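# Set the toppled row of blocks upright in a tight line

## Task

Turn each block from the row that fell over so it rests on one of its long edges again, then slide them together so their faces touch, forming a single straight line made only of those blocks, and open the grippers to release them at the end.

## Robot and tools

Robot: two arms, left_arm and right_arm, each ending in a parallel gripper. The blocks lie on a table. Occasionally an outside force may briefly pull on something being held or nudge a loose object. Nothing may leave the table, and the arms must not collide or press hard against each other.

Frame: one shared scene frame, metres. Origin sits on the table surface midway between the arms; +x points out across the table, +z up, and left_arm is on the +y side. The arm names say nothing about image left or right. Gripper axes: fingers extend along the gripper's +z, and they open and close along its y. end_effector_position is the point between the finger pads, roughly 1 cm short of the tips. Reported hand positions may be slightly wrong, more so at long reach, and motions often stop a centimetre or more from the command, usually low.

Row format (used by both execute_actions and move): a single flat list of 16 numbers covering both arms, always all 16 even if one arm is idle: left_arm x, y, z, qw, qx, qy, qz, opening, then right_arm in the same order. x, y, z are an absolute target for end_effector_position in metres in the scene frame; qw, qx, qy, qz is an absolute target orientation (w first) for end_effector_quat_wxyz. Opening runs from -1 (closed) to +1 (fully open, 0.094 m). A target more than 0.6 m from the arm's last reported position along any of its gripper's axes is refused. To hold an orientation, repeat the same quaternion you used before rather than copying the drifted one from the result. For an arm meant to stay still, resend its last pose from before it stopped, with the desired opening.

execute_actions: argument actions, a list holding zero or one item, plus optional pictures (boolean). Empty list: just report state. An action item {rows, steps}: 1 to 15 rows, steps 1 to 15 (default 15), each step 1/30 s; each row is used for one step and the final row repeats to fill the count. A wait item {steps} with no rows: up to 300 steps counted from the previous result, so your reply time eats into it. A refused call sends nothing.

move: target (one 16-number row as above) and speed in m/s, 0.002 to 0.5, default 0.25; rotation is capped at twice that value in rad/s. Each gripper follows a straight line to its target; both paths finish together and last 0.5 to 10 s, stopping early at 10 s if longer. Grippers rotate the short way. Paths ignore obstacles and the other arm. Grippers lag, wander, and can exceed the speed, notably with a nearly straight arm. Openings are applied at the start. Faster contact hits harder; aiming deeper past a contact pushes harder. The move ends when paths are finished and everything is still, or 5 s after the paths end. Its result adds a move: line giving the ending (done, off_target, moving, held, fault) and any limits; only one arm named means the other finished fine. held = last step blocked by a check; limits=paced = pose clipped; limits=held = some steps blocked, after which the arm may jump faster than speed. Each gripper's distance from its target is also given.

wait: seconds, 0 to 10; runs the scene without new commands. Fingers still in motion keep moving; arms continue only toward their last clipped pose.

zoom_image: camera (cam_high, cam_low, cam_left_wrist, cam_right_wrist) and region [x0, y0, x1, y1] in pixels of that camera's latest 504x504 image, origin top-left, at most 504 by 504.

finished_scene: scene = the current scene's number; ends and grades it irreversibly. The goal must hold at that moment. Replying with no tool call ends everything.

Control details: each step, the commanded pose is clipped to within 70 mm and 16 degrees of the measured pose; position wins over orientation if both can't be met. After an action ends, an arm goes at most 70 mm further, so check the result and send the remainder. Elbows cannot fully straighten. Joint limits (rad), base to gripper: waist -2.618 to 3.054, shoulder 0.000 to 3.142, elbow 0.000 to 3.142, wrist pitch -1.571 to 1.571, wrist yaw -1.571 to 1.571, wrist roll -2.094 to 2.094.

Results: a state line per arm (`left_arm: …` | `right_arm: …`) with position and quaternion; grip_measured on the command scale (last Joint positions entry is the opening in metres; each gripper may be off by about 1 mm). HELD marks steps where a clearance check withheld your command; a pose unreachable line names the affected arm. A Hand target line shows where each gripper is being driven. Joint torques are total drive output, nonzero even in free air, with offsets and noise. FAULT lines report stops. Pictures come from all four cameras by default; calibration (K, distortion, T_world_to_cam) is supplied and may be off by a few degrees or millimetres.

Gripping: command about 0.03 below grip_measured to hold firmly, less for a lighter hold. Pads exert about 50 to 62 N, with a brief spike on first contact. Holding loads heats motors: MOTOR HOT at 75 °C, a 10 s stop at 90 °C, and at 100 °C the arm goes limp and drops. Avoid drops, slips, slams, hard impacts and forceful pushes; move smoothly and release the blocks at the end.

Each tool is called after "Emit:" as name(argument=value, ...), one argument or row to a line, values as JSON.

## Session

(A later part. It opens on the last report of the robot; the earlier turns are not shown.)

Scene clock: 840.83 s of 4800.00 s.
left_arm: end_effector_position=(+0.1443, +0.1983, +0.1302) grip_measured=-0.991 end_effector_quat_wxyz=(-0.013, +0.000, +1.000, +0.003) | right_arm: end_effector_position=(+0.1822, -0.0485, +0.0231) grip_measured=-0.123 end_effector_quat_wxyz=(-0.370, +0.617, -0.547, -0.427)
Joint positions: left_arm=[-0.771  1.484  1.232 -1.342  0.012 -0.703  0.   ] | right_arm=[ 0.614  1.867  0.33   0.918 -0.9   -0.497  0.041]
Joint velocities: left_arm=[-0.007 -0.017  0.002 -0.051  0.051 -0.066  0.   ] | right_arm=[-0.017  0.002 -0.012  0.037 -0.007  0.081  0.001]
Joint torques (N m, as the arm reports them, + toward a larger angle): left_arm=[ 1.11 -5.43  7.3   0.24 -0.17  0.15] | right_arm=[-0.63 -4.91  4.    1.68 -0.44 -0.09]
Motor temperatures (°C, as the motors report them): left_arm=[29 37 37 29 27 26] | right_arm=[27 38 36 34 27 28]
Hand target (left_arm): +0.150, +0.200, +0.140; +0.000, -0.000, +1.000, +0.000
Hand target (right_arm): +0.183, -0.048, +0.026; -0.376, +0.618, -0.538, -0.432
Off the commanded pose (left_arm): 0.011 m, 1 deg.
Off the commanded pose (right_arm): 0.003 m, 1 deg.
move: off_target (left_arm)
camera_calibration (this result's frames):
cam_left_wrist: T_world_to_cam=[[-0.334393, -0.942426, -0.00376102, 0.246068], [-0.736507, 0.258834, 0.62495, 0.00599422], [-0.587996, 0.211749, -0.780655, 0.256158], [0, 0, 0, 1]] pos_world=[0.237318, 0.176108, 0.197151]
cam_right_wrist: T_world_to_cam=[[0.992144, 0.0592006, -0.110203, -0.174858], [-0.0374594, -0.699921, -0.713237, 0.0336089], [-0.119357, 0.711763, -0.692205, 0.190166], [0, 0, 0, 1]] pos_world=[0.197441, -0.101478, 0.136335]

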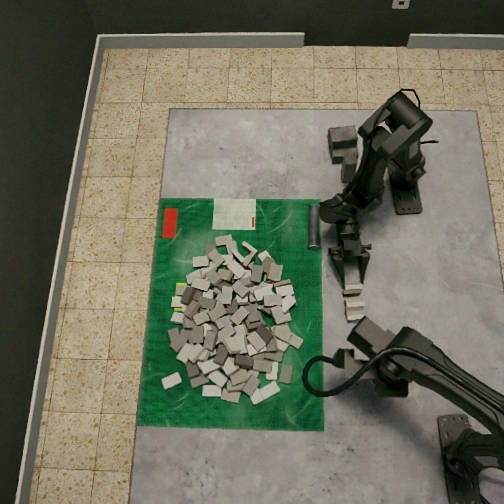

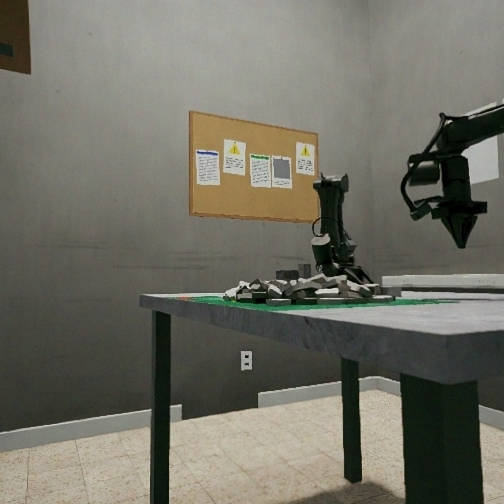

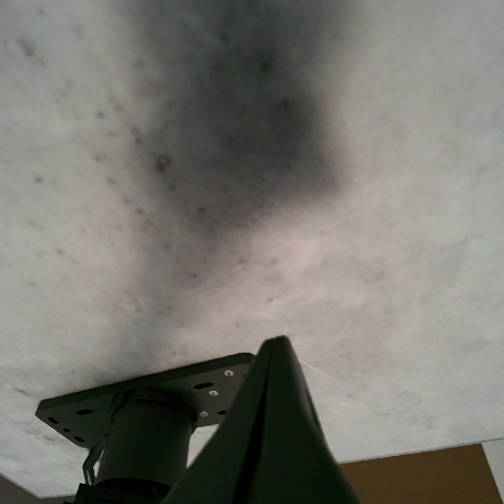

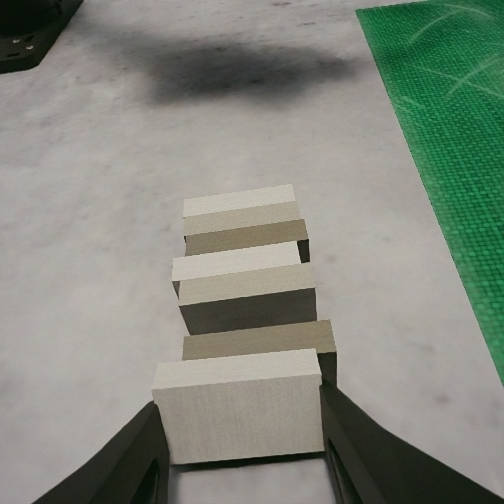

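Emit:
move(
  target=[0.15,0.20,0.14,0,0,1,0,-1, 0.189,-0.048,0.025,0.3763,-0.6183,0.5375,0.4329,-0.155],
  speed=0.02,
)

Scene clock: 844.10 s of 4800.00 s.
left_arm: end_effector_position=(+0.1443, +0.1983, +0.1302) grip_measured=-0.991 end_effector_quat_wxyz=(-0.013, +0.000, +1.000, +0.003) | right_arm: end_effector_position=(+0.1843, -0.0516, +0.0206) grip_measured=-0.123 end_effector_quat_wxyz=(-0.369, +0.615, -0.550, -0.428)
Joint positions: left_arm=[-0.771  1.484  1.232 -1.342  0.012 -0.703  0.   ] | right_arm=[ 0.598  1.879  0.33   0.917 -0.912 -0.506  0.041]
Joint velocities: left_arm=[-0.012  0.002 -0.012 -0.022 -0.051 -0.022 -0.001] | right_arm=[ 0.002 -0.017  0.017 -0.051 -0.007  0.007  0.   ]
Joint torques (N m, as the arm reports them, + toward a larger angle): left_arm=[ 0.94 -5.45  7.26  0.23 -0.17  0.14] | right_arm=[-0.63 -4.99  5.35  1.5  -0.45 -0.12]
Motor temperatures (°C, as the motors report them): left_arm=[29 37 37 29 27 26] | right_arm=[27 38 36 34 27 28]
Hand target (left_arm): +0.150, +0.200, +0.140; +0.000, -0.000, +1.000, +0.000
Hand target (right_arm): +0.189, -0.048, +0.025; -0.376, +0.618, -0.538, -0.433
Off the commanded pose (left_arm): 0.011 m, 1 deg.
Off the commanded pose (right_arm): 0.007 m, 2 deg.
move: off_target (left_arm)
camera_calibration (this result's frames):
cam_left_wrist: T_world_to_cam=[[-0.334393, -0.942426, -0.00376102, 0.246068], [-0.736507, 0.258834, 0.62495, 0.00599422], [-0.587996, 0.211749, -0.780655, 0.256158], [0, 0, 0, 1]] pos_world=[0.237318, 0.176108, 0.197151]
cam_right_wrist: T_world_to_cam=[[0.991574, 0.0560133, -0.116806, -0.176963], [-0.044259, -0.70094, -0.711845, 0.0308513], [-0.121747, 0.711017, -0.692555, 0.191247], [0, 0, 0, 1]] pos_world=[0.200121, -0.104442, 0.13374]

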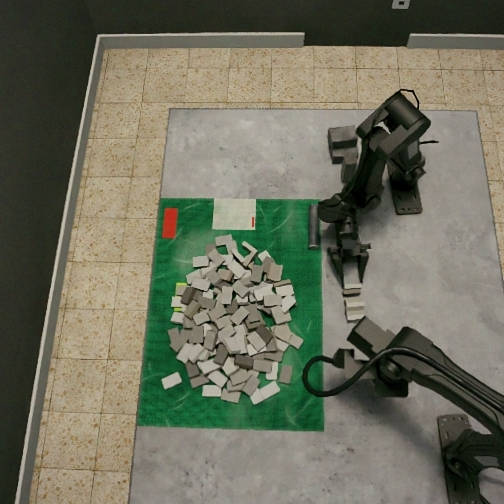

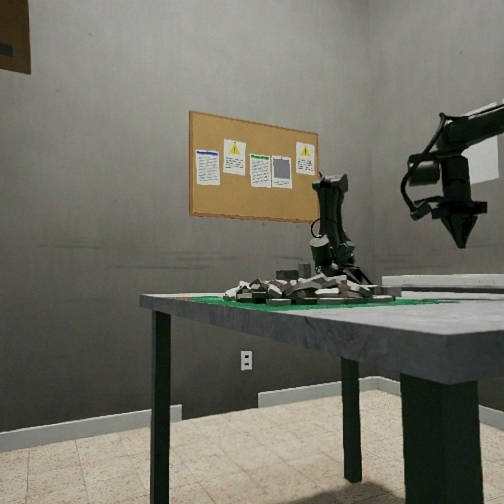

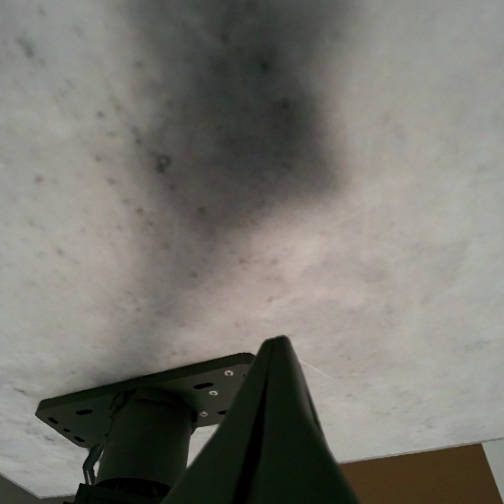

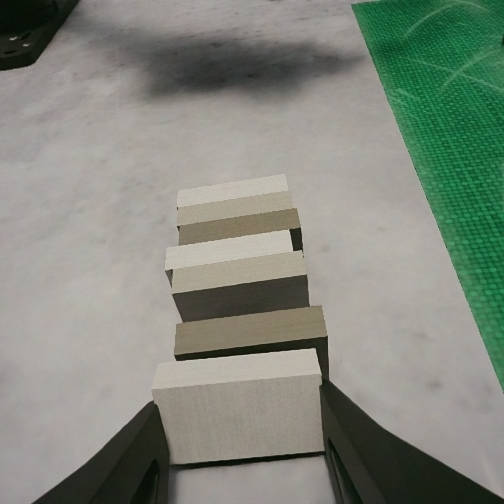

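Emit:
execute_actions(
  actions=[
    {"rows":[[0.15,0.20,0.14,0,0,1,0,-1, 0.186,-0.050,0.022,0.3763,-0.6183,0.5375,0.4329,-0.14],[0.15,0.20,0.14,0,0,1,0,-1, 0.186,-0.050,0.022,0.3763,-0.6183,0.5375,0.4329,-0.13],[0.15,0.20,0.14,0,0,1,0,-1, 0.186,-0.050,0.022,0.3763,-0.6183,0.5375,0.4329,-0.12],[0.15,0.20,0.14,0,0,1,0,-1, 0.186,-0.050,0.022,0.3763,-0.6183,0.5375,0.4329,-0.115],[0.15,0.20,0.14,0,0,1,0,-1, 0.186,-0.050,0.022,0.3763,-0.6183,0.5375,0.4329,-0.11],[0.15,0.20,0.14,0,0,1,0,-1, 0.186,-0.050,0.022,0.3763,-0.6183,0.5375,0.4329,-0.105],[0.15,0.20,0.14,0,0,1,0,-1, 0.186,-0.050,0.022,0.3763,-0.6183,0.5375,0.4329,-0.10],[0.15,0.20,0.14,0,0,1,0,-1, 0.186,-0.050,0.022,0.3763,-0.6183,0.5375,0.4329,-0.09],[0.15,0.20,0.14,0,0,1,0,-1, 0.186,-0.050,0.022,0.3763,-0.6183,0.5375,0.4329,-0.08],[0.15,0.20,0.14,0,0,1,0,-1, 0.186,-0.050,0.022,0.3763,-0.6183,0.5375,0.4329,-0.06],[0.15,0.20,0.14,0,0,1,0,-1, 0.186,-0.050,0.022,0.3763,-0.6183,0.5375,0.4329,-0.03],[0.15,0.20,0.14,0,0,1,0,-1, 0.186,-0.050,0.022,0.3763,-0.6183,0.5375,0.4329,0.0],[0.15,0.20,0.14,0,0,1,0,-1, 0.186,-0.050,0.022,0.3763,-0.6183,0.5375,0.4329,0.05],[0.15,0.20,0.14,0,0,1,0,-1, 0.186,-0.050,0.022,0.3763,-0.6183,0.5375,0.4329,0.1]],"steps":15},
  ],
)

Scene clock: 862.87 s of 4800.00 s.
left_arm: end_effector_position=(+0.1443, +0.1983, +0.1302) grip_measured=-0.991 end_effector_quat_wxyz=(-0.013, +0.000, +1.000, +0.003) | right_arm: end_effector_position=(+0.1837, -0.0512, +0.0201) grip_measured=+0.092 end_effector_quat_wxyz=(-0.369, +0.616, -0.547, -0.430)
Joint positions: left_arm=[-0.771  1.484  1.232 -1.342  0.012 -0.703  0.   ] | right_arm=[ 0.598  1.889  0.33   0.931 -0.919 -0.508  0.051]
Joint velocities: left_arm=[-0.012  0.007  0.012 -0.037  0.022 -0.037 -0.001] | right_arm=[ 0.002  0.007 -0.017  0.007 -0.007 -0.051  0.012]
Joint torques (N m, as the arm reports them, + toward a larger angle): left_arm=[ 1.05 -5.46  7.32  0.22 -0.17  0.14] | right_arm=[-0.5  -4.74  4.09  1.64 -0.39 -0.14]
Motor temperatures (°C, as the motors report them): left_arm=[29 37 37 29 27 26] | right_arm=[27 37 36 35 27 28]
Hand target (left_arm): +0.150, +0.200, +0.140; +0.000, -0.000, +1.000, +0.000
Hand target (right_arm): +0.186, -0.050, +0.022; -0.376, +0.618, -0.538, -0.432
Off the commanded pose (left_arm): 0.011 m, 1 deg.
Off the commanded pose (right_arm): 0.003 m, 1 deg.
Steps of this call (steps 1 to 90: nothing new was sent; then 15.27 s passed at rest; steps 91 to 105: all 15 steps of this action). Readings (end_effector_position):
91: left_arm (+0.1443, +0.1983, +0.1302) | right_arm (+0.1840, -0.0516, +0.0203)
92: left_arm (+0.1443, +0.1983, +0.1302) | right_arm (+0.1839, -0.0517, +0.0197)
94: left_arm (+0.1443, +0.1983, +0.1302) | right_arm (+0.1839, -0.0516, +0.0194)
98: left_arm (+0.1443, +0.1983, +0.1302) | right_arm (+0.1839, -0.0515, +0.0194)
105: the state above
camera_calibration (this result's frames):
cam_left_wrist: T_world_to_cam=[[-0.334393, -0.942426, -0.00376102, 0.246068], [-0.736507, 0.258834, 0.62495, 0.00599422], [-0.587996, 0.211749, -0.780655, 0.256158], [0, 0, 0, 1]] pos_world=[0.237318, 0.176108, 0.197151]
cam_right_wrist: T_world_to_cam=[[0.991456, 0.0620418, -0.114742, -0.176125], [-0.0391608, -0.697494, -0.715519, 0.0300685], [-0.124424, 0.713899, -0.689105, 0.191193], [0, 0, 0, 1]] pos_world=[0.199587, -0.104593, 0.133057]

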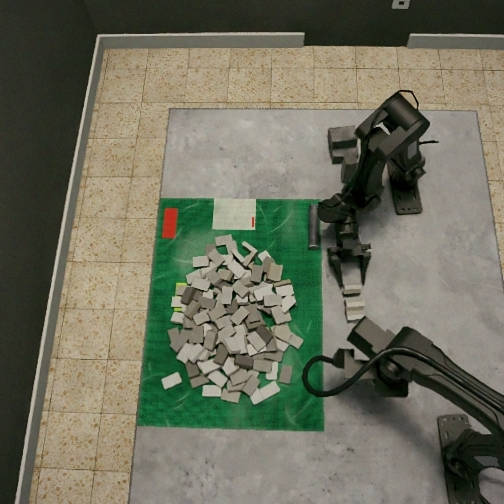

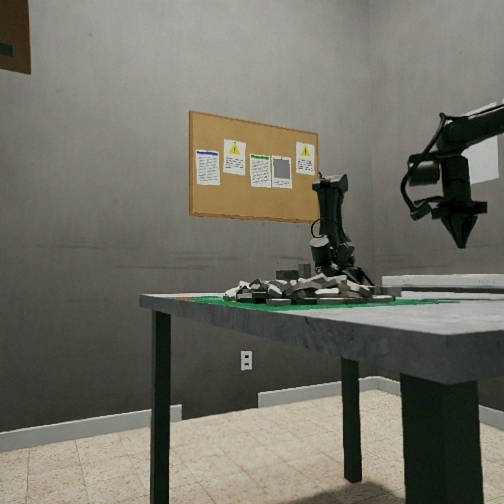

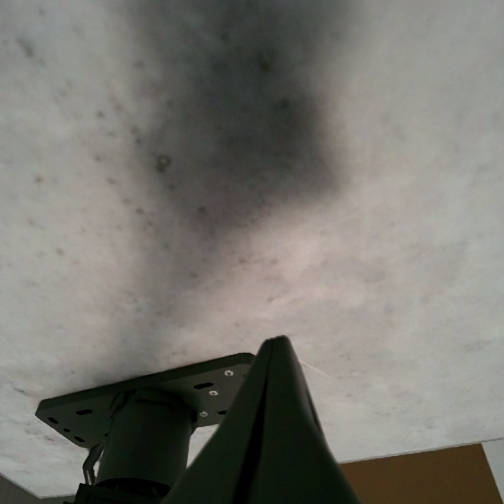

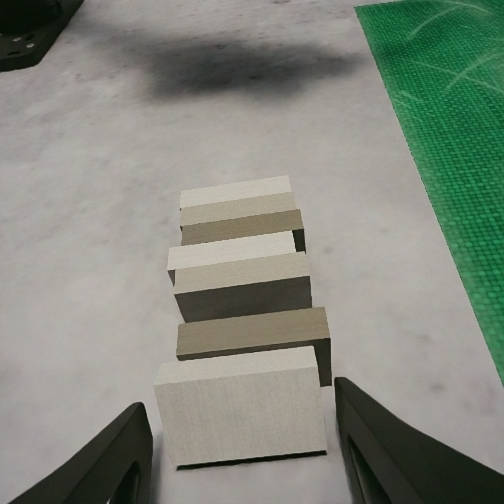

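Emit:
move(
  target=[0.15,0.20,0.14,0,0,1,0,-1, 0.186,-0.062,0.085,0.3763,-0.6183,0.5375,0.4329,0.4],
  speed=0.1,
)

Emit:
move(
  target=[0.15,0.20,0.14,0,0,1,0,-1, 0.187,-0.022,0.085,-0.0121,-0.0687,0.9824,0.1732,1.0],
  speed=0.15,
)

Scene clock: 884.87 s of 4800.00 s.
left_arm: end_effector_position=(+0.1443, +0.1983, +0.1302) grip_measured=-0.991 end_effector_quat_wxyz=(-0.013, +0.000, +1.000, +0.003) | right_arm: end_effector_position=(+0.1779, -0.0667, +0.0689) grip_measured=+0.398 end_effector_quat_wxyz=(-0.355, +0.614, -0.556, -0.434)
Joint positions: left_arm=[-0.771  1.484  1.232 -1.342  0.012 -0.703  0.   ] | right_arm=[ 0.557  1.516  0.347  0.473 -0.953 -0.548  0.066]
Joint velocities: left_arm=[-0.007  0.002 -0.007 -0.051 -0.051 -0.022  0.   ] | right_arm=[-0.002 -0.007 -0.012 -0.007 -0.022 -0.037 -0.   ]
Joint torques (N m, as the arm reports them, + toward a larger angle): left_arm=[ 1.07 -5.35  7.27  0.23 -0.17  0.13] | right_arm=[-0.66 -6.59  8.07  1.25 -0.41 -0.16]
Motor temperatures (°C, as the motors report them): left_arm=[29 37 37 29 27 26] | right_arm=[27 36 36 36 27 28]
Hand target (left_arm): +0.150, +0.200, +0.140; +0.000, -0.000, +1.000, +0.000
Hand target (right_arm): +0.186, -0.062, +0.085; -0.376, +0.618, -0.538, -0.433
Off the commanded pose (left_arm): 0.011 m, 1 deg.
Off the commanded pose (right_arm): 0.019 m, 3 deg.
After step 90, 17.63 s passed at rest.
move: off_target (left_arm, right_arm)
camera_calibration (this result's frames):
cam_left_wrist: T_world_to_cam=[[-0.334393, -0.942426, -0.00376102, 0.246068], [-0.736507, 0.258834, 0.62495, 0.00599422], [-0.587996, 0.211749, -0.780655, 0.256158], [0, 0, 0, 1]] pos_world=[0.237318, 0.176108, 0.197151]
cam_right_wrist: T_world_to_cam=[[0.987581, 0.0606249, -0.14494, -0.161165], [-0.0590717, -0.711568, -0.700129, 0.0555154], [-0.14558, 0.699996, -0.69915, 0.238679], [0, 0, 0, 1]] pos_world=[0.197189, -0.117801, 0.182381]

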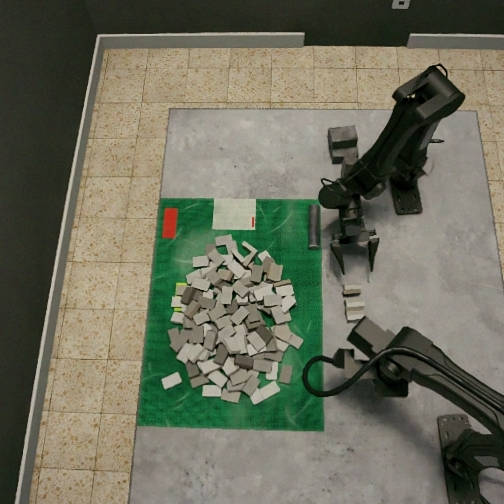

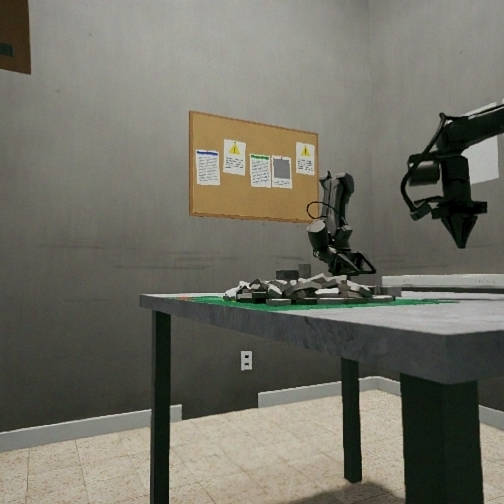

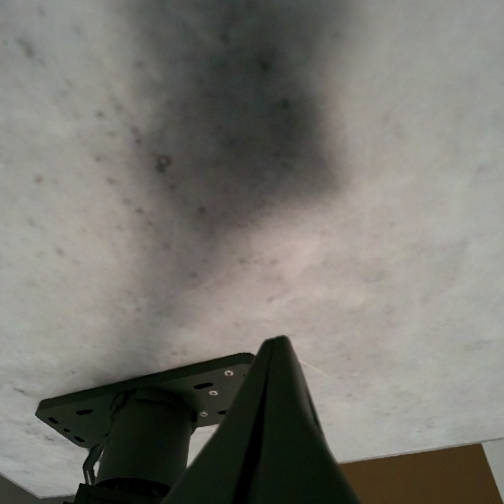

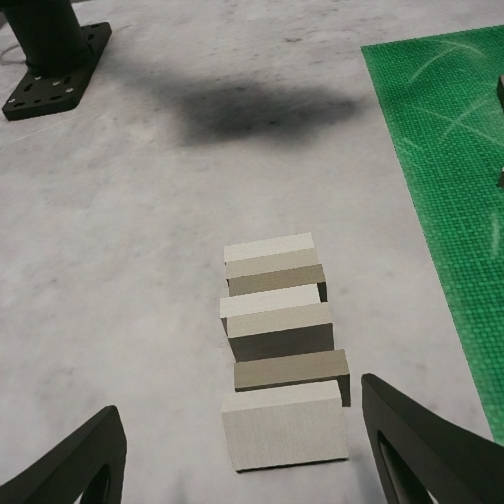

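Scene clock: 891.10 s of 4800.00 s.
left_arm: end_effector_position=(+0.1443, +0.1983, +0.1302) grip_measured=-0.991 end_effector_quat_wxyz=(-0.013, +0.000, +1.000, +0.003) | right_arm: end_effector_position=(+0.1858, -0.0289, +0.0781) grip_measured=+1.000 end_effector_quat_wxyz=(-0.015, -0.074, +0.982, +0.171)
Joint positions: left_arm=[-0.771  1.484  1.232 -1.342  0.012 -0.703  0.   ] | right_arm=[ 0.94   1.694  1.185 -0.795 -0.22   0.91   0.094]
Joint velocities: left_arm=[ 0.002  0.002 -0.002 -0.051 -0.022 -0.081 -0.   ] | right_arm=[-0.007 -0.002 -0.007  0.022 -0.022  0.037  0.   ]
Joint torques (N m, as the arm reports them, + toward a larger angle): left_arm=[ 1.04 -5.51  7.27  0.24 -0.17  0.15] | right_arm=[ 0.76 -6.43  9.73  0.62 -0.06  0.07]
Motor temperatures (°C, as the motors report them): left_arm=[29 37 37 29 27 26] | right_arm=[27 36 37 35 27 28]
Hand target (left_arm): +0.150, +0.200, +0.140; +0.000, -0.000, +1.000, +0.000
Hand target (right_arm): +0.187, -0.022, +0.085; -0.012, -0.074, +0.982, +0.174
Off the commanded pose (left_arm): 0.011 m, 1 deg.
Off the commanded pose (right_arm): 0.010 m, 1 deg.
move: off_target (left_arm)
camera_calibration (this result's frames):
cam_left_wrist: T_world_to_cam=[[-0.334393, -0.942426, -0.00376102, 0.246068], [-0.736507, 0.258834, 0.62495, 0.00599422], [-0.587996, 0.211749, -0.780655, 0.256158], [0, 0, 0, 1]] pos_world=[0.237318, 0.176108, 0.197151]
cam_right_wrist: T_world_to_cam=[[0.0257687, -0.950579, -0.309411, -0.00764459], [-0.899862, -0.156868, 0.406991, 0.175059], [-0.435414, 0.26794, -0.859432, 0.273634], [0, 0, 0, 1]] pos_world=[0.27687, -0.0531231, 0.161558]

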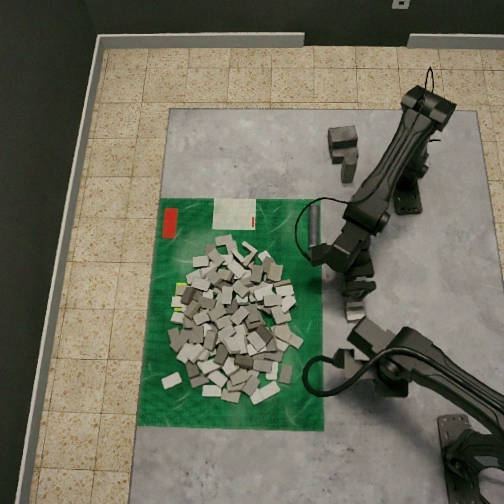

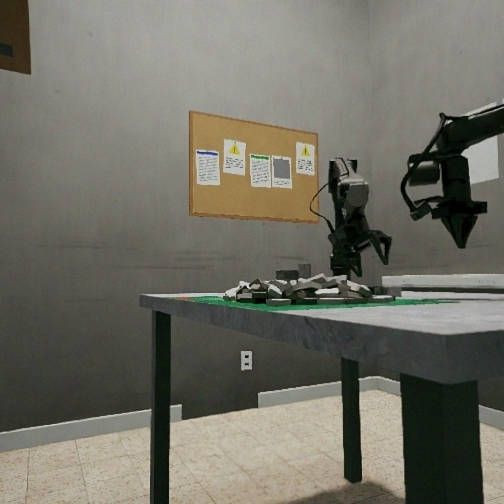

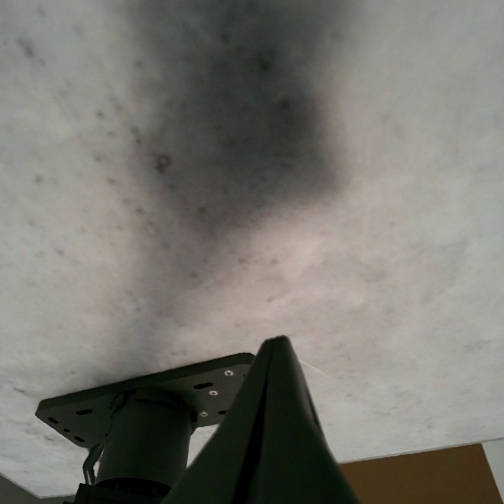

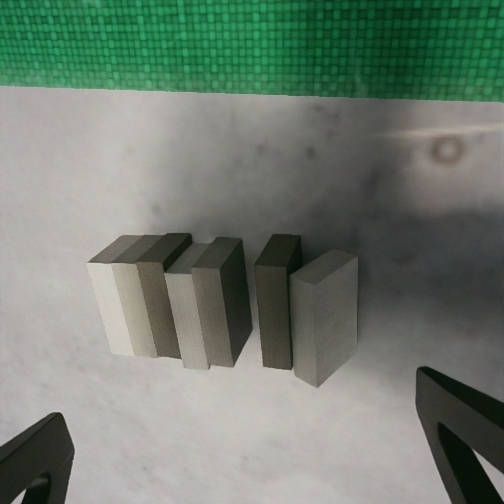

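Emit:
zoom_image(
  camera="cam_right_wrist",
  region=[70, 210, 390, 410],
)

Region (70, 210, 390, 410) of cam_right_wrist's 504x504 image, scaled by 1.575, with more detail than that image has; it fills the top 315 rows of this view, and the rest is white.

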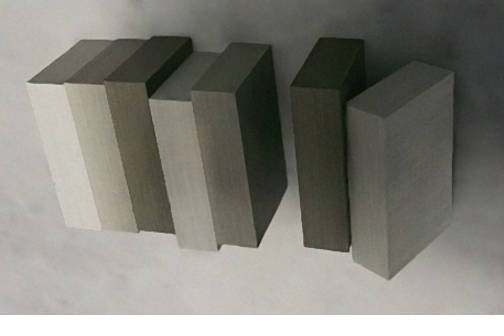

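Emit:
move(
  target=[0.15,0.20,0.14,0,0,1,0,-1, 0.181,-0.019,0.038,-0.0121,-0.0687,0.9824,0.1732,1.0],
  speed=0.06,
)

Scene clock: 935.67 s of 4800.00 s.
left_arm: end_effector_position=(+0.1443, +0.1983, +0.1302) grip_measured=-0.991 end_effector_quat_wxyz=(-0.013, +0.000, +1.000, +0.003) | right_arm: end_effector_position=(+0.1830, -0.0192, +0.0427) grip_measured=+1.000 end_effector_quat_wxyz=(-0.014, -0.069, +0.982, +0.176)
Joint positions: left_arm=[-0.771  1.484  1.232 -1.342  0.012 -0.703  0.   ] | right_arm=[ 0.962  1.755  1.103 -0.635 -0.216  0.943  0.094]
Joint velocities: left_arm=[ 0.012 -0.002  0.007 -0.051  0.007 -0.022 -0.001] | right_arm=[ 0.007  0.007 -0.012 -0.037 -0.037 -0.037  0.   ]
Joint torques (N m, as the arm reports them, + toward a larger angle): left_arm=[ 1.08 -5.45  7.27  0.24 -0.17  0.16] | right_arm=[ 0.72 -7.02  5.58  0.97 -0.02  0.11]
Motor temperatures (°C, as the motors report them): left_arm=[29 37 38 29 27 26] | right_arm=[27 37 39 33 27 28]
Hand target (left_arm): +0.150, +0.200, +0.140; +0.000, -0.000, +1.000, +0.000
Hand target (right_arm): +0.181, -0.019, +0.038; -0.012, -0.069, +0.982, +0.174
Off the commanded pose (left_arm): 0.011 m, 1 deg.
Off the commanded pose (right_arm): 0.005 m, 0 deg.
After step 90, 40.37 s passed at rest.
move: off_target (left_arm)
camera_calibration (this result's frames):
cam_left_wrist: T_world_to_cam=[[-0.334393, -0.942426, -0.00376102, 0.246068], [-0.736507, 0.258834, 0.62495, 0.00599422], [-0.587996, 0.211749, -0.780655, 0.256158], [0, 0, 0, 1]] pos_world=[0.237318, 0.176108, 0.197151]
cam_right_wrist: T_world_to_cam=[[0.0163799, -0.947328, -0.319847, -0.00700995], [-0.901806, -0.152154, 0.404468, 0.18904], [-0.43183, 0.281815, -0.856798, 0.238911], [0, 0, 0, 1]] pos_world=[0.273761, -0.0452064, 0.125996]

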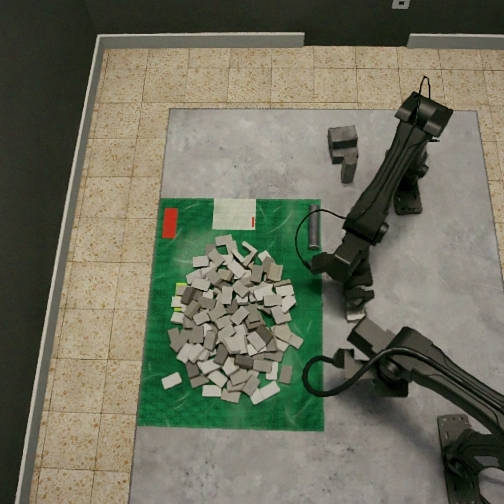

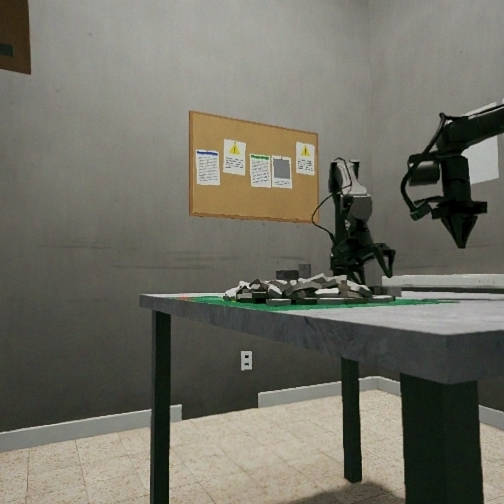

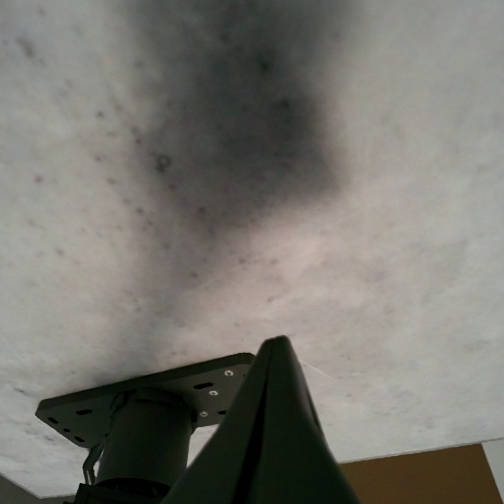

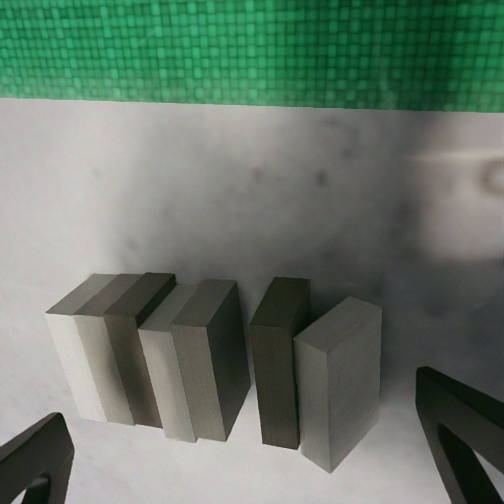

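Emit:
move(
  target=[0.15,0.20,0.14,0,0,1,0,-1, 0.181,-0.019,0.033,-0.0121,-0.0687,0.9824,0.1732,1.0],
  speed=0.03,
)

Scene clock: 939.47 s of 4800.00 s.
left_arm: end_effector_position=(+0.1443, +0.1983, +0.1302) grip_measured=-0.991 end_effector_quat_wxyz=(-0.013, +0.000, +1.000, +0.003) | right_arm: end_effector_position=(+0.1852, -0.0155, +0.0440) grip_measured=+1.000 end_effector_quat_wxyz=(-0.009, -0.070, +0.980, +0.183)
Joint positions: left_arm=[-0.771  1.484  1.232 -1.342  0.012 -0.703  0.   ] | right_arm=[ 0.962  1.755  1.103 -0.617 -0.216  0.944  0.094]
Joint velocities: left_arm=[-0.007 -0.007  0.017  0.022 -0.037  0.007 -0.   ] | right_arm=[-0.022 -0.017  0.002  0.051 -0.066 -0.022  0.   ]
Joint torques (N m, as the arm reports them, + toward a larger angle): left_arm=[ 1.14 -5.41  7.28  0.24 -0.18  0.15] | right_arm=[ 0.76 -6.46  4.61  0.98 -0.04  0.07]
Motor temperatures (°C, as the motors report them): left_arm=[29 37 38 29 27 26] | right_arm=[27 37 38 33 27 28]
Hand target (left_arm): +0.150, +0.200, +0.140; +0.000, -0.000, +1.000, +0.000
Hand target (right_arm): +0.181, -0.019, +0.033; -0.012, -0.069, +0.982, +0.173
Off the commanded pose (left_arm): 0.011 m, 1 deg.
Off the commanded pose (right_arm): 0.012 m, 1 deg.
After step 90, 0.07 s passed at rest.
move: off_target (left_arm, right_arm)
camera_calibration (this result's frames):
cam_left_wrist: T_world_to_cam=[[-0.334393, -0.942426, -0.00376102, 0.246068], [-0.736507, 0.258834, 0.62495, 0.00599422], [-0.587996, 0.211749, -0.780655, 0.256158], [0, 0, 0, 1]] pos_world=[0.237318, 0.176108, 0.197151]
cam_right_wrist: T_world_to_cam=[[0.0189617, -0.942193, -0.334532, -0.00288844], [-0.905566, -0.158004, 0.393681, 0.192132], [-0.423782, 0.295476, -0.856214, 0.238599], [0, 0, 0, 1]] pos_world=[0.275157, -0.0428641, 0.127687]

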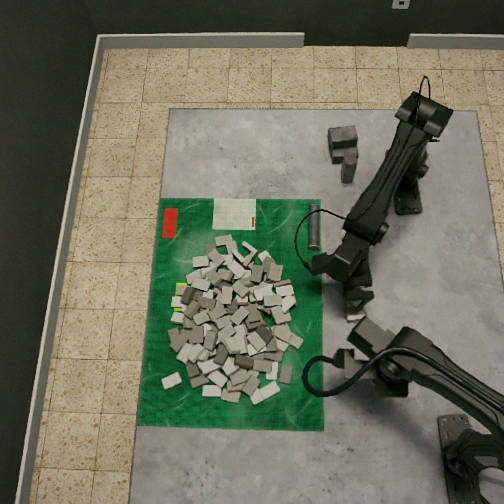

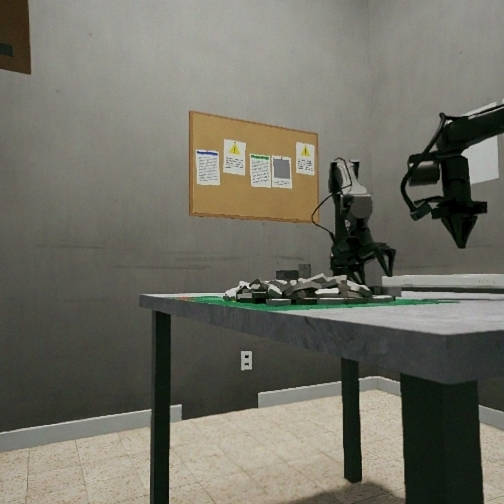

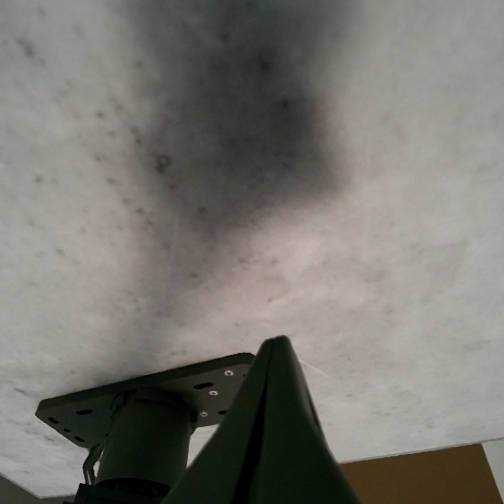

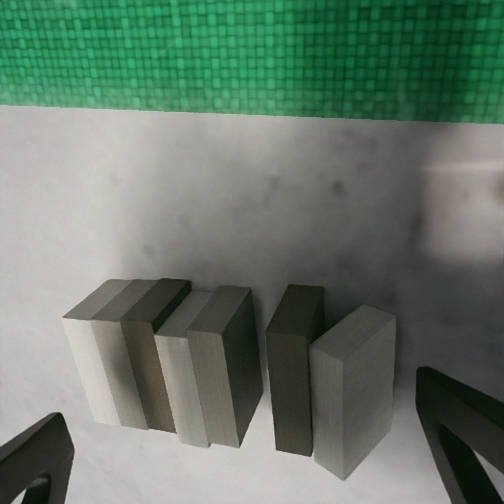

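Emit:
move(
  target=[0.15,0.20,0.14,0,0,1,0,-1, 0.180,-0.023,0.027,-0.0121,-0.0687,0.9824,0.1732,1.0],
  speed=0.03,
)

Scene clock: 942.17 s of 4800.00 s.
left_arm: end_effector_position=(+0.1443, +0.1983, +0.1302) grip_measured=-0.991 end_effector_quat_wxyz=(-0.013, +0.000, +1.000, +0.003) | right_arm: end_effector_position=(+0.1812, -0.0225, +0.0334) grip_measured=+1.000 end_effector_quat_wxyz=(-0.013, -0.069, +0.982, +0.177)
Joint positions: left_arm=[-0.771  1.484  1.232 -1.342  0.012 -0.703  0.   ] | right_arm=[ 0.962  1.755  1.062 -0.592 -0.216  0.944  0.094]
Joint velocities: left_arm=[-0.022  0.017 -0.002 -0.11  -0.007 -0.022 -0.001] | right_arm=[-0.007 -0.017 -0.027  0.051  0.051  0.007  0.   ]
Joint torques (N m, as the arm reports them, + toward a larger angle): left_arm=[ 1.03 -5.5   7.27  0.23 -0.18  0.15] | right_arm=[ 0.46 -6.56  5.35  0.94 -0.04  0.05]
Motor temperatures (°C, as the motors report them): left_arm=[29 37 38 29 27 26] | right_arm=[27 37 38 33 27 28]
Hand target (left_arm): +0.150, +0.200, +0.140; +0.000, -0.000, +1.000, +0.000
Hand target (right_arm): +0.180, -0.023, +0.027; -0.012, -0.069, +0.982, +0.173
Off the commanded pose (left_arm): 0.011 m, 1 deg.
Off the commanded pose (right_arm): 0.007 m, 0 deg.
move: off_target (left_arm)
camera_calibration (this result's frames):
cam_left_wrist: T_world_to_cam=[[-0.334393, -0.942426, -0.00376102, 0.246068], [-0.736507, 0.258834, 0.62495, 0.00599422], [-0.587996, 0.211749, -0.780655, 0.256158], [0, 0, 0, 1]] pos_world=[0.237318, 0.176108, 0.197151]
cam_right_wrist: T_world_to_cam=[[0.0163629, -0.946821, -0.321343, -0.0130895], [-0.902554, -0.152287, 0.402747, 0.190888], [-0.430265, 0.283439, -0.857049, 0.230886], [0, 0, 0, 1]] pos_world=[0.271843, -0.048766, 0.116795]

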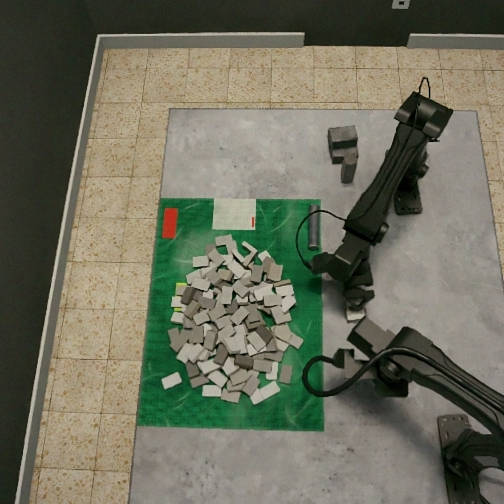

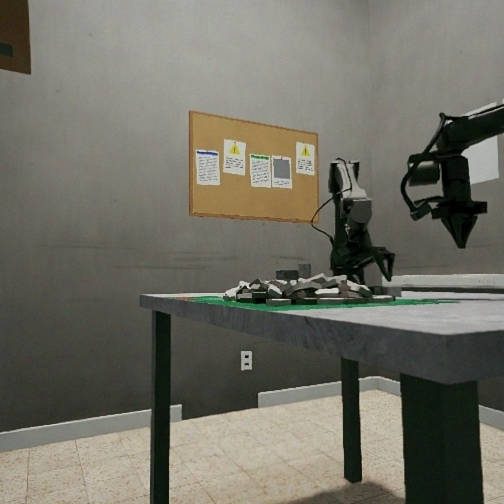

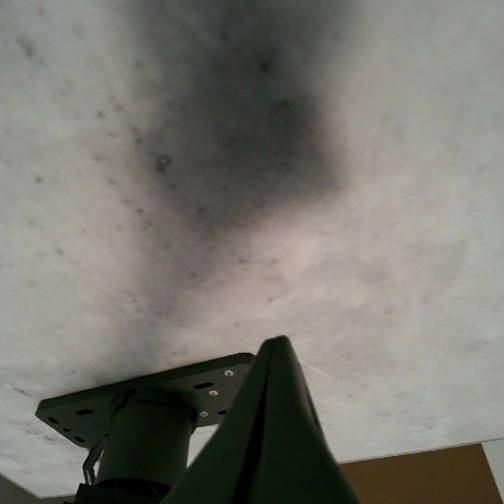

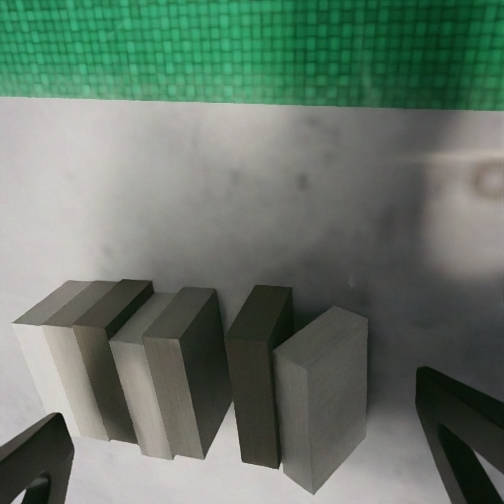

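Emit:
move(
  target=[0.15,0.20,0.14,0,0,1,0,-1, 0.178,0.000,0.029,-0.0121,-0.0687,0.9824,0.1732,1.0],
  speed=0.012,
)

Scene clock: 951.43 s of 4800.00 s.
left_arm: end_effector_position=(+0.1443, +0.1983, +0.1302) grip_measured=-0.991 end_effector_quat_wxyz=(-0.013, +0.000, +1.000, +0.003) | right_arm: end_effector_position=(+0.1776, -0.0092, +0.0274) grip_measured=+1.000 end_effector_quat_wxyz=(-0.014, -0.067, +0.983, +0.170)
Joint positions: left_arm=[-0.771  1.484  1.232 -1.342  0.012 -0.703  0.   ] | right_arm=[ 0.995  1.807  1.105 -0.589 -0.2    0.978  0.094]
Joint velocities: left_arm=[ 0.002 -0.007  0.022  0.007 -0.066 -0.051  0.001] | right_arm=[ 0.002  0.007  0.012 -0.022  0.037 -0.066  0.   ]
Joint torques (N m, as the arm reports them, + toward a larger angle): left_arm=[ 1.04 -5.39  7.34  0.22 -0.16  0.14] | right_arm=[ 0.92 -6.31  8.74  0.8  -0.06  0.07]
Motor temperatures (°C, as the motors report them): left_arm=[29 36 38 29 27 26] | right_arm=[27 37 37 33 27 28]
Hand target (left_arm): +0.150, +0.200, +0.140; +0.000, -0.000, +1.000, +0.000
Hand target (right_arm): +0.178, -0.000, +0.029; -0.012, -0.069, +0.982, +0.174
Off the commanded pose (left_arm): 0.011 m, 1 deg.
Off the commanded pose (right_arm): 0.009 m, 0 deg.
After step 90, 4.17 s passed at rest.
move: off_target (left_arm)
camera_calibration (this result's frames):
cam_left_wrist: T_world_to_cam=[[-0.334393, -0.942426, -0.00376102, 0.246068], [-0.736507, 0.258834, 0.62495, 0.00599422], [-0.587996, 0.211749, -0.780655, 0.256158], [0, 0, 0, 1]] pos_world=[0.237318, 0.176108, 0.197151]
cam_right_wrist: T_world_to_cam=[[0.0122277, -0.951474, -0.307486, -0.00203631], [-0.90243, -0.142943, 0.406433, 0.192041], [-0.430664, 0.272514, -0.860386, 0.220517], [0, 0, 0, 1]] pos_world=[0.268297, -0.0345804, 0.111052]

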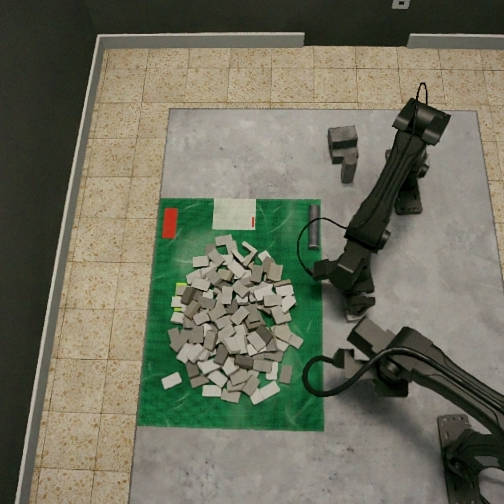

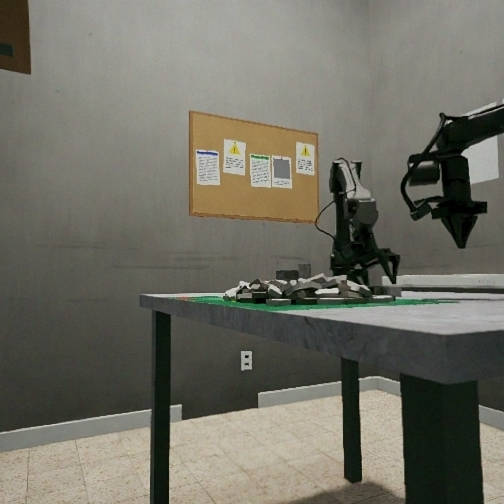

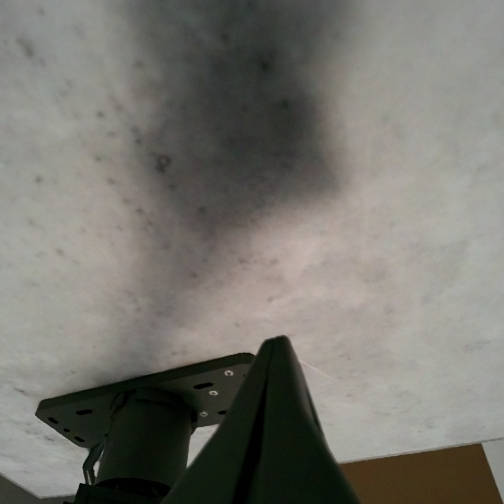

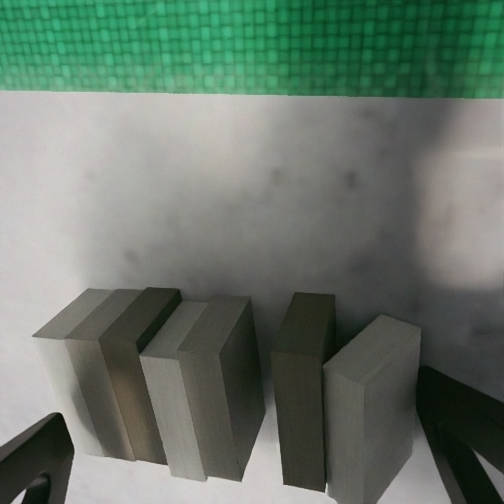

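Emit:
move(
  target=[0.15,0.20,0.14,0,0,1,0,-1, 0.178,-0.006,0.042,-0.0121,-0.0687,0.9824,0.1732,1.0],
  speed=0.02,
)

Scene clock: 955.50 s of 4800.00 s.
left_arm: end_effector_position=(+0.1443, +0.1983, +0.1302) grip_measured=-0.991 end_effector_quat_wxyz=(-0.013, +0.000, +1.000, +0.003) | right_arm: end_effector_position=(+0.1760, -0.0125, +0.0268) grip_measured=+1.000 end_effector_quat_wxyz=(-0.018, -0.066, +0.984, +0.163)
Joint positions: left_arm=[-0.771  1.484  1.232 -1.342  0.012 -0.703  0.   ] | right_arm=[ 0.995  1.807  1.108 -0.608 -0.2    0.979  0.094]
Joint velocities: left_arm=[-0.007  0.002  0.002 -0.007  0.081  0.022  0.001] | right_arm=[ 0.012  0.012  0.002  0.051 -0.022  0.066  0.   ]
Joint torques (N m, as the arm reports them, + toward a larger angle): left_arm=[ 1.06 -5.49  7.32  0.24 -0.16  0.13] | right_arm=[ 0.35 -9.29  9.07  0.47 -0.1  -0.02]
Motor temperatures (°C, as the motors report them): left_arm=[29 36 38 29 27 26] | right_arm=[27 37 38 33 27 28]
Hand target (left_arm): +0.150, +0.200, +0.140; +0.000, -0.000, +1.000, +0.000
Hand target (right_arm): +0.178, -0.006, +0.042; -0.012, -0.069, +0.982, +0.173
Off the commanded pose (left_arm): 0.011 m, 1 deg.
Off the commanded pose (right_arm): 0.017 m, 1 deg.
move: off_target (left_arm, right_arm)
camera_calibration (this result's frames):
cam_left_wrist: T_world_to_cam=[[-0.334393, -0.942426, -0.00376102, 0.246068], [-0.736507, 0.258834, 0.62495, 0.00599422], [-0.587996, 0.211749, -0.780655, 0.256158], [0, 0, 0, 1]] pos_world=[0.237318, 0.176108, 0.197151]
cam_right_wrist: T_world_to_cam=[[0.00950069, -0.955999, -0.293217, -0.00530734], [-0.899367, -0.136343, 0.415391, 0.189611], [-0.437092, 0.259763, -0.861089, 0.22118], [0, 0, 0, 1]] pos_world=[0.267256, -0.036676, 0.110137]

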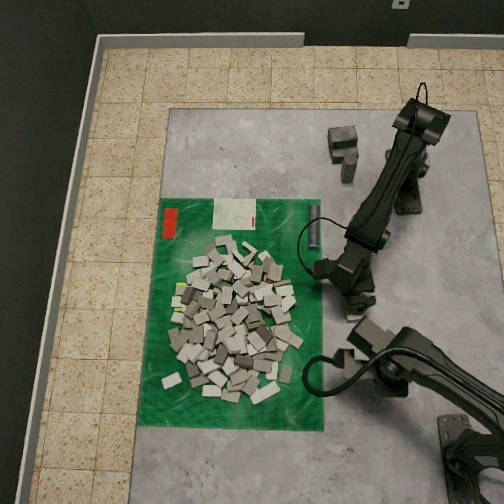

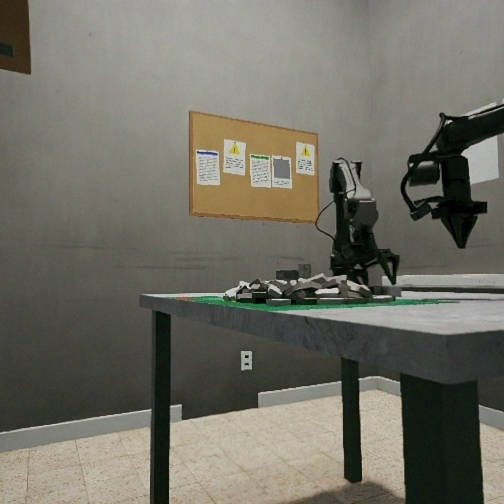

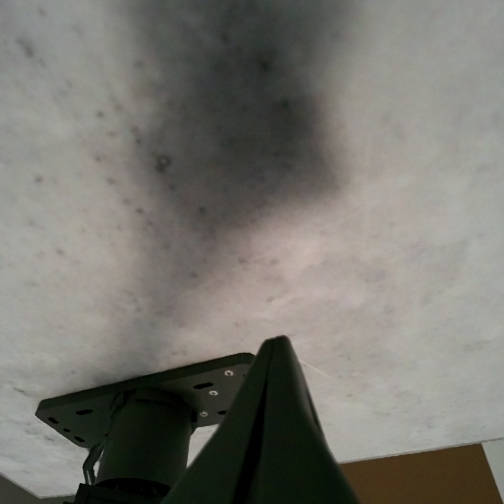

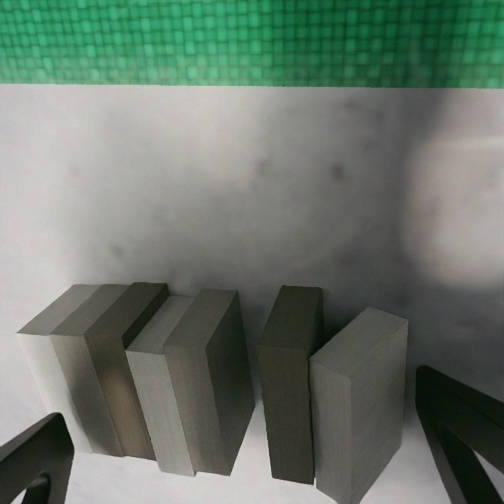

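Emit:
execute_actions(
  actions=[
    {"rows":[[0.15,0.20,0.14,0,0,1,0,-1, 0.178,-0.008,0.052,-0.0121,-0.0687,0.9824,0.1732,1.0]],"steps":12},
  ],
  pictures=false,
)

Scene clock: 959.83 s of 4800.00 s.
left_arm: end_effector_position=(+0.1443, +0.1983, +0.1302) grip_measured=-0.991 end_effector_quat_wxyz=(-0.013, +0.000, +1.000, +0.003) | right_arm: end_effector_position=(+0.1738, -0.0166, +0.0324) grip_measured=+1.000 end_effector_quat_wxyz=(-0.023, -0.065, +0.986, +0.154)
Joint positions: left_arm=[-0.771  1.484  1.232 -1.342  0.012 -0.703  0.   ] | right_arm=[ 0.995  1.797  1.125 -0.656 -0.2    0.979  0.094]
Joint velocities: left_arm=[-0.012  0.007  0.002 -0.081 -0.022 -0.037 -0.   ] | right_arm=[ 0.022 -0.007 -0.002 -0.051 -0.066 -0.022  0.   ]
Joint torques (N m, as the arm reports them, + toward a larger angle): left_arm=[ 1.09 -5.42  7.29  0.24 -0.17  0.15] | right_arm=[  0.16 -10.08   9.1    0.6   -0.12  -0.03]
Motor temperatures (°C, as the motors report them): left_arm=[29 36 38 29 27 26] | right_arm=[27 38 38 33 27 28]
Hand target (left_arm): +0.150, +0.200, +0.140; +0.000, -0.000, +1.000, +0.000
Hand target (right_arm): +0.178, -0.008, +0.052; -0.012, -0.068, +0.982, +0.173
Off the commanded pose (left_arm): 0.011 m, 1 deg.
Off the commanded pose (right_arm): 0.022 m, 3 deg.
Steps of this call (steps 1 to 90: nothing new was sent; then 0.93 s passed at rest; steps 91 to 102: all 12 steps of this action). Readings (end_effector_position):
91: left_arm (+0.1443, +0.1983, +0.1302) | right_arm (+0.1759, -0.0128, +0.0275)
92: left_arm (+0.1443, +0.1983, +0.1302) | right_arm (+0.1753, -0.0138, +0.0281)
94: left_arm (+0.1443, +0.1983, +0.1302) | right_arm (+0.1749, -0.0146, +0.0301)
98: left_arm (+0.1443, +0.1983, +0.1302) | right_arm (+0.1745, -0.0153, +0.0326)
102: the state above


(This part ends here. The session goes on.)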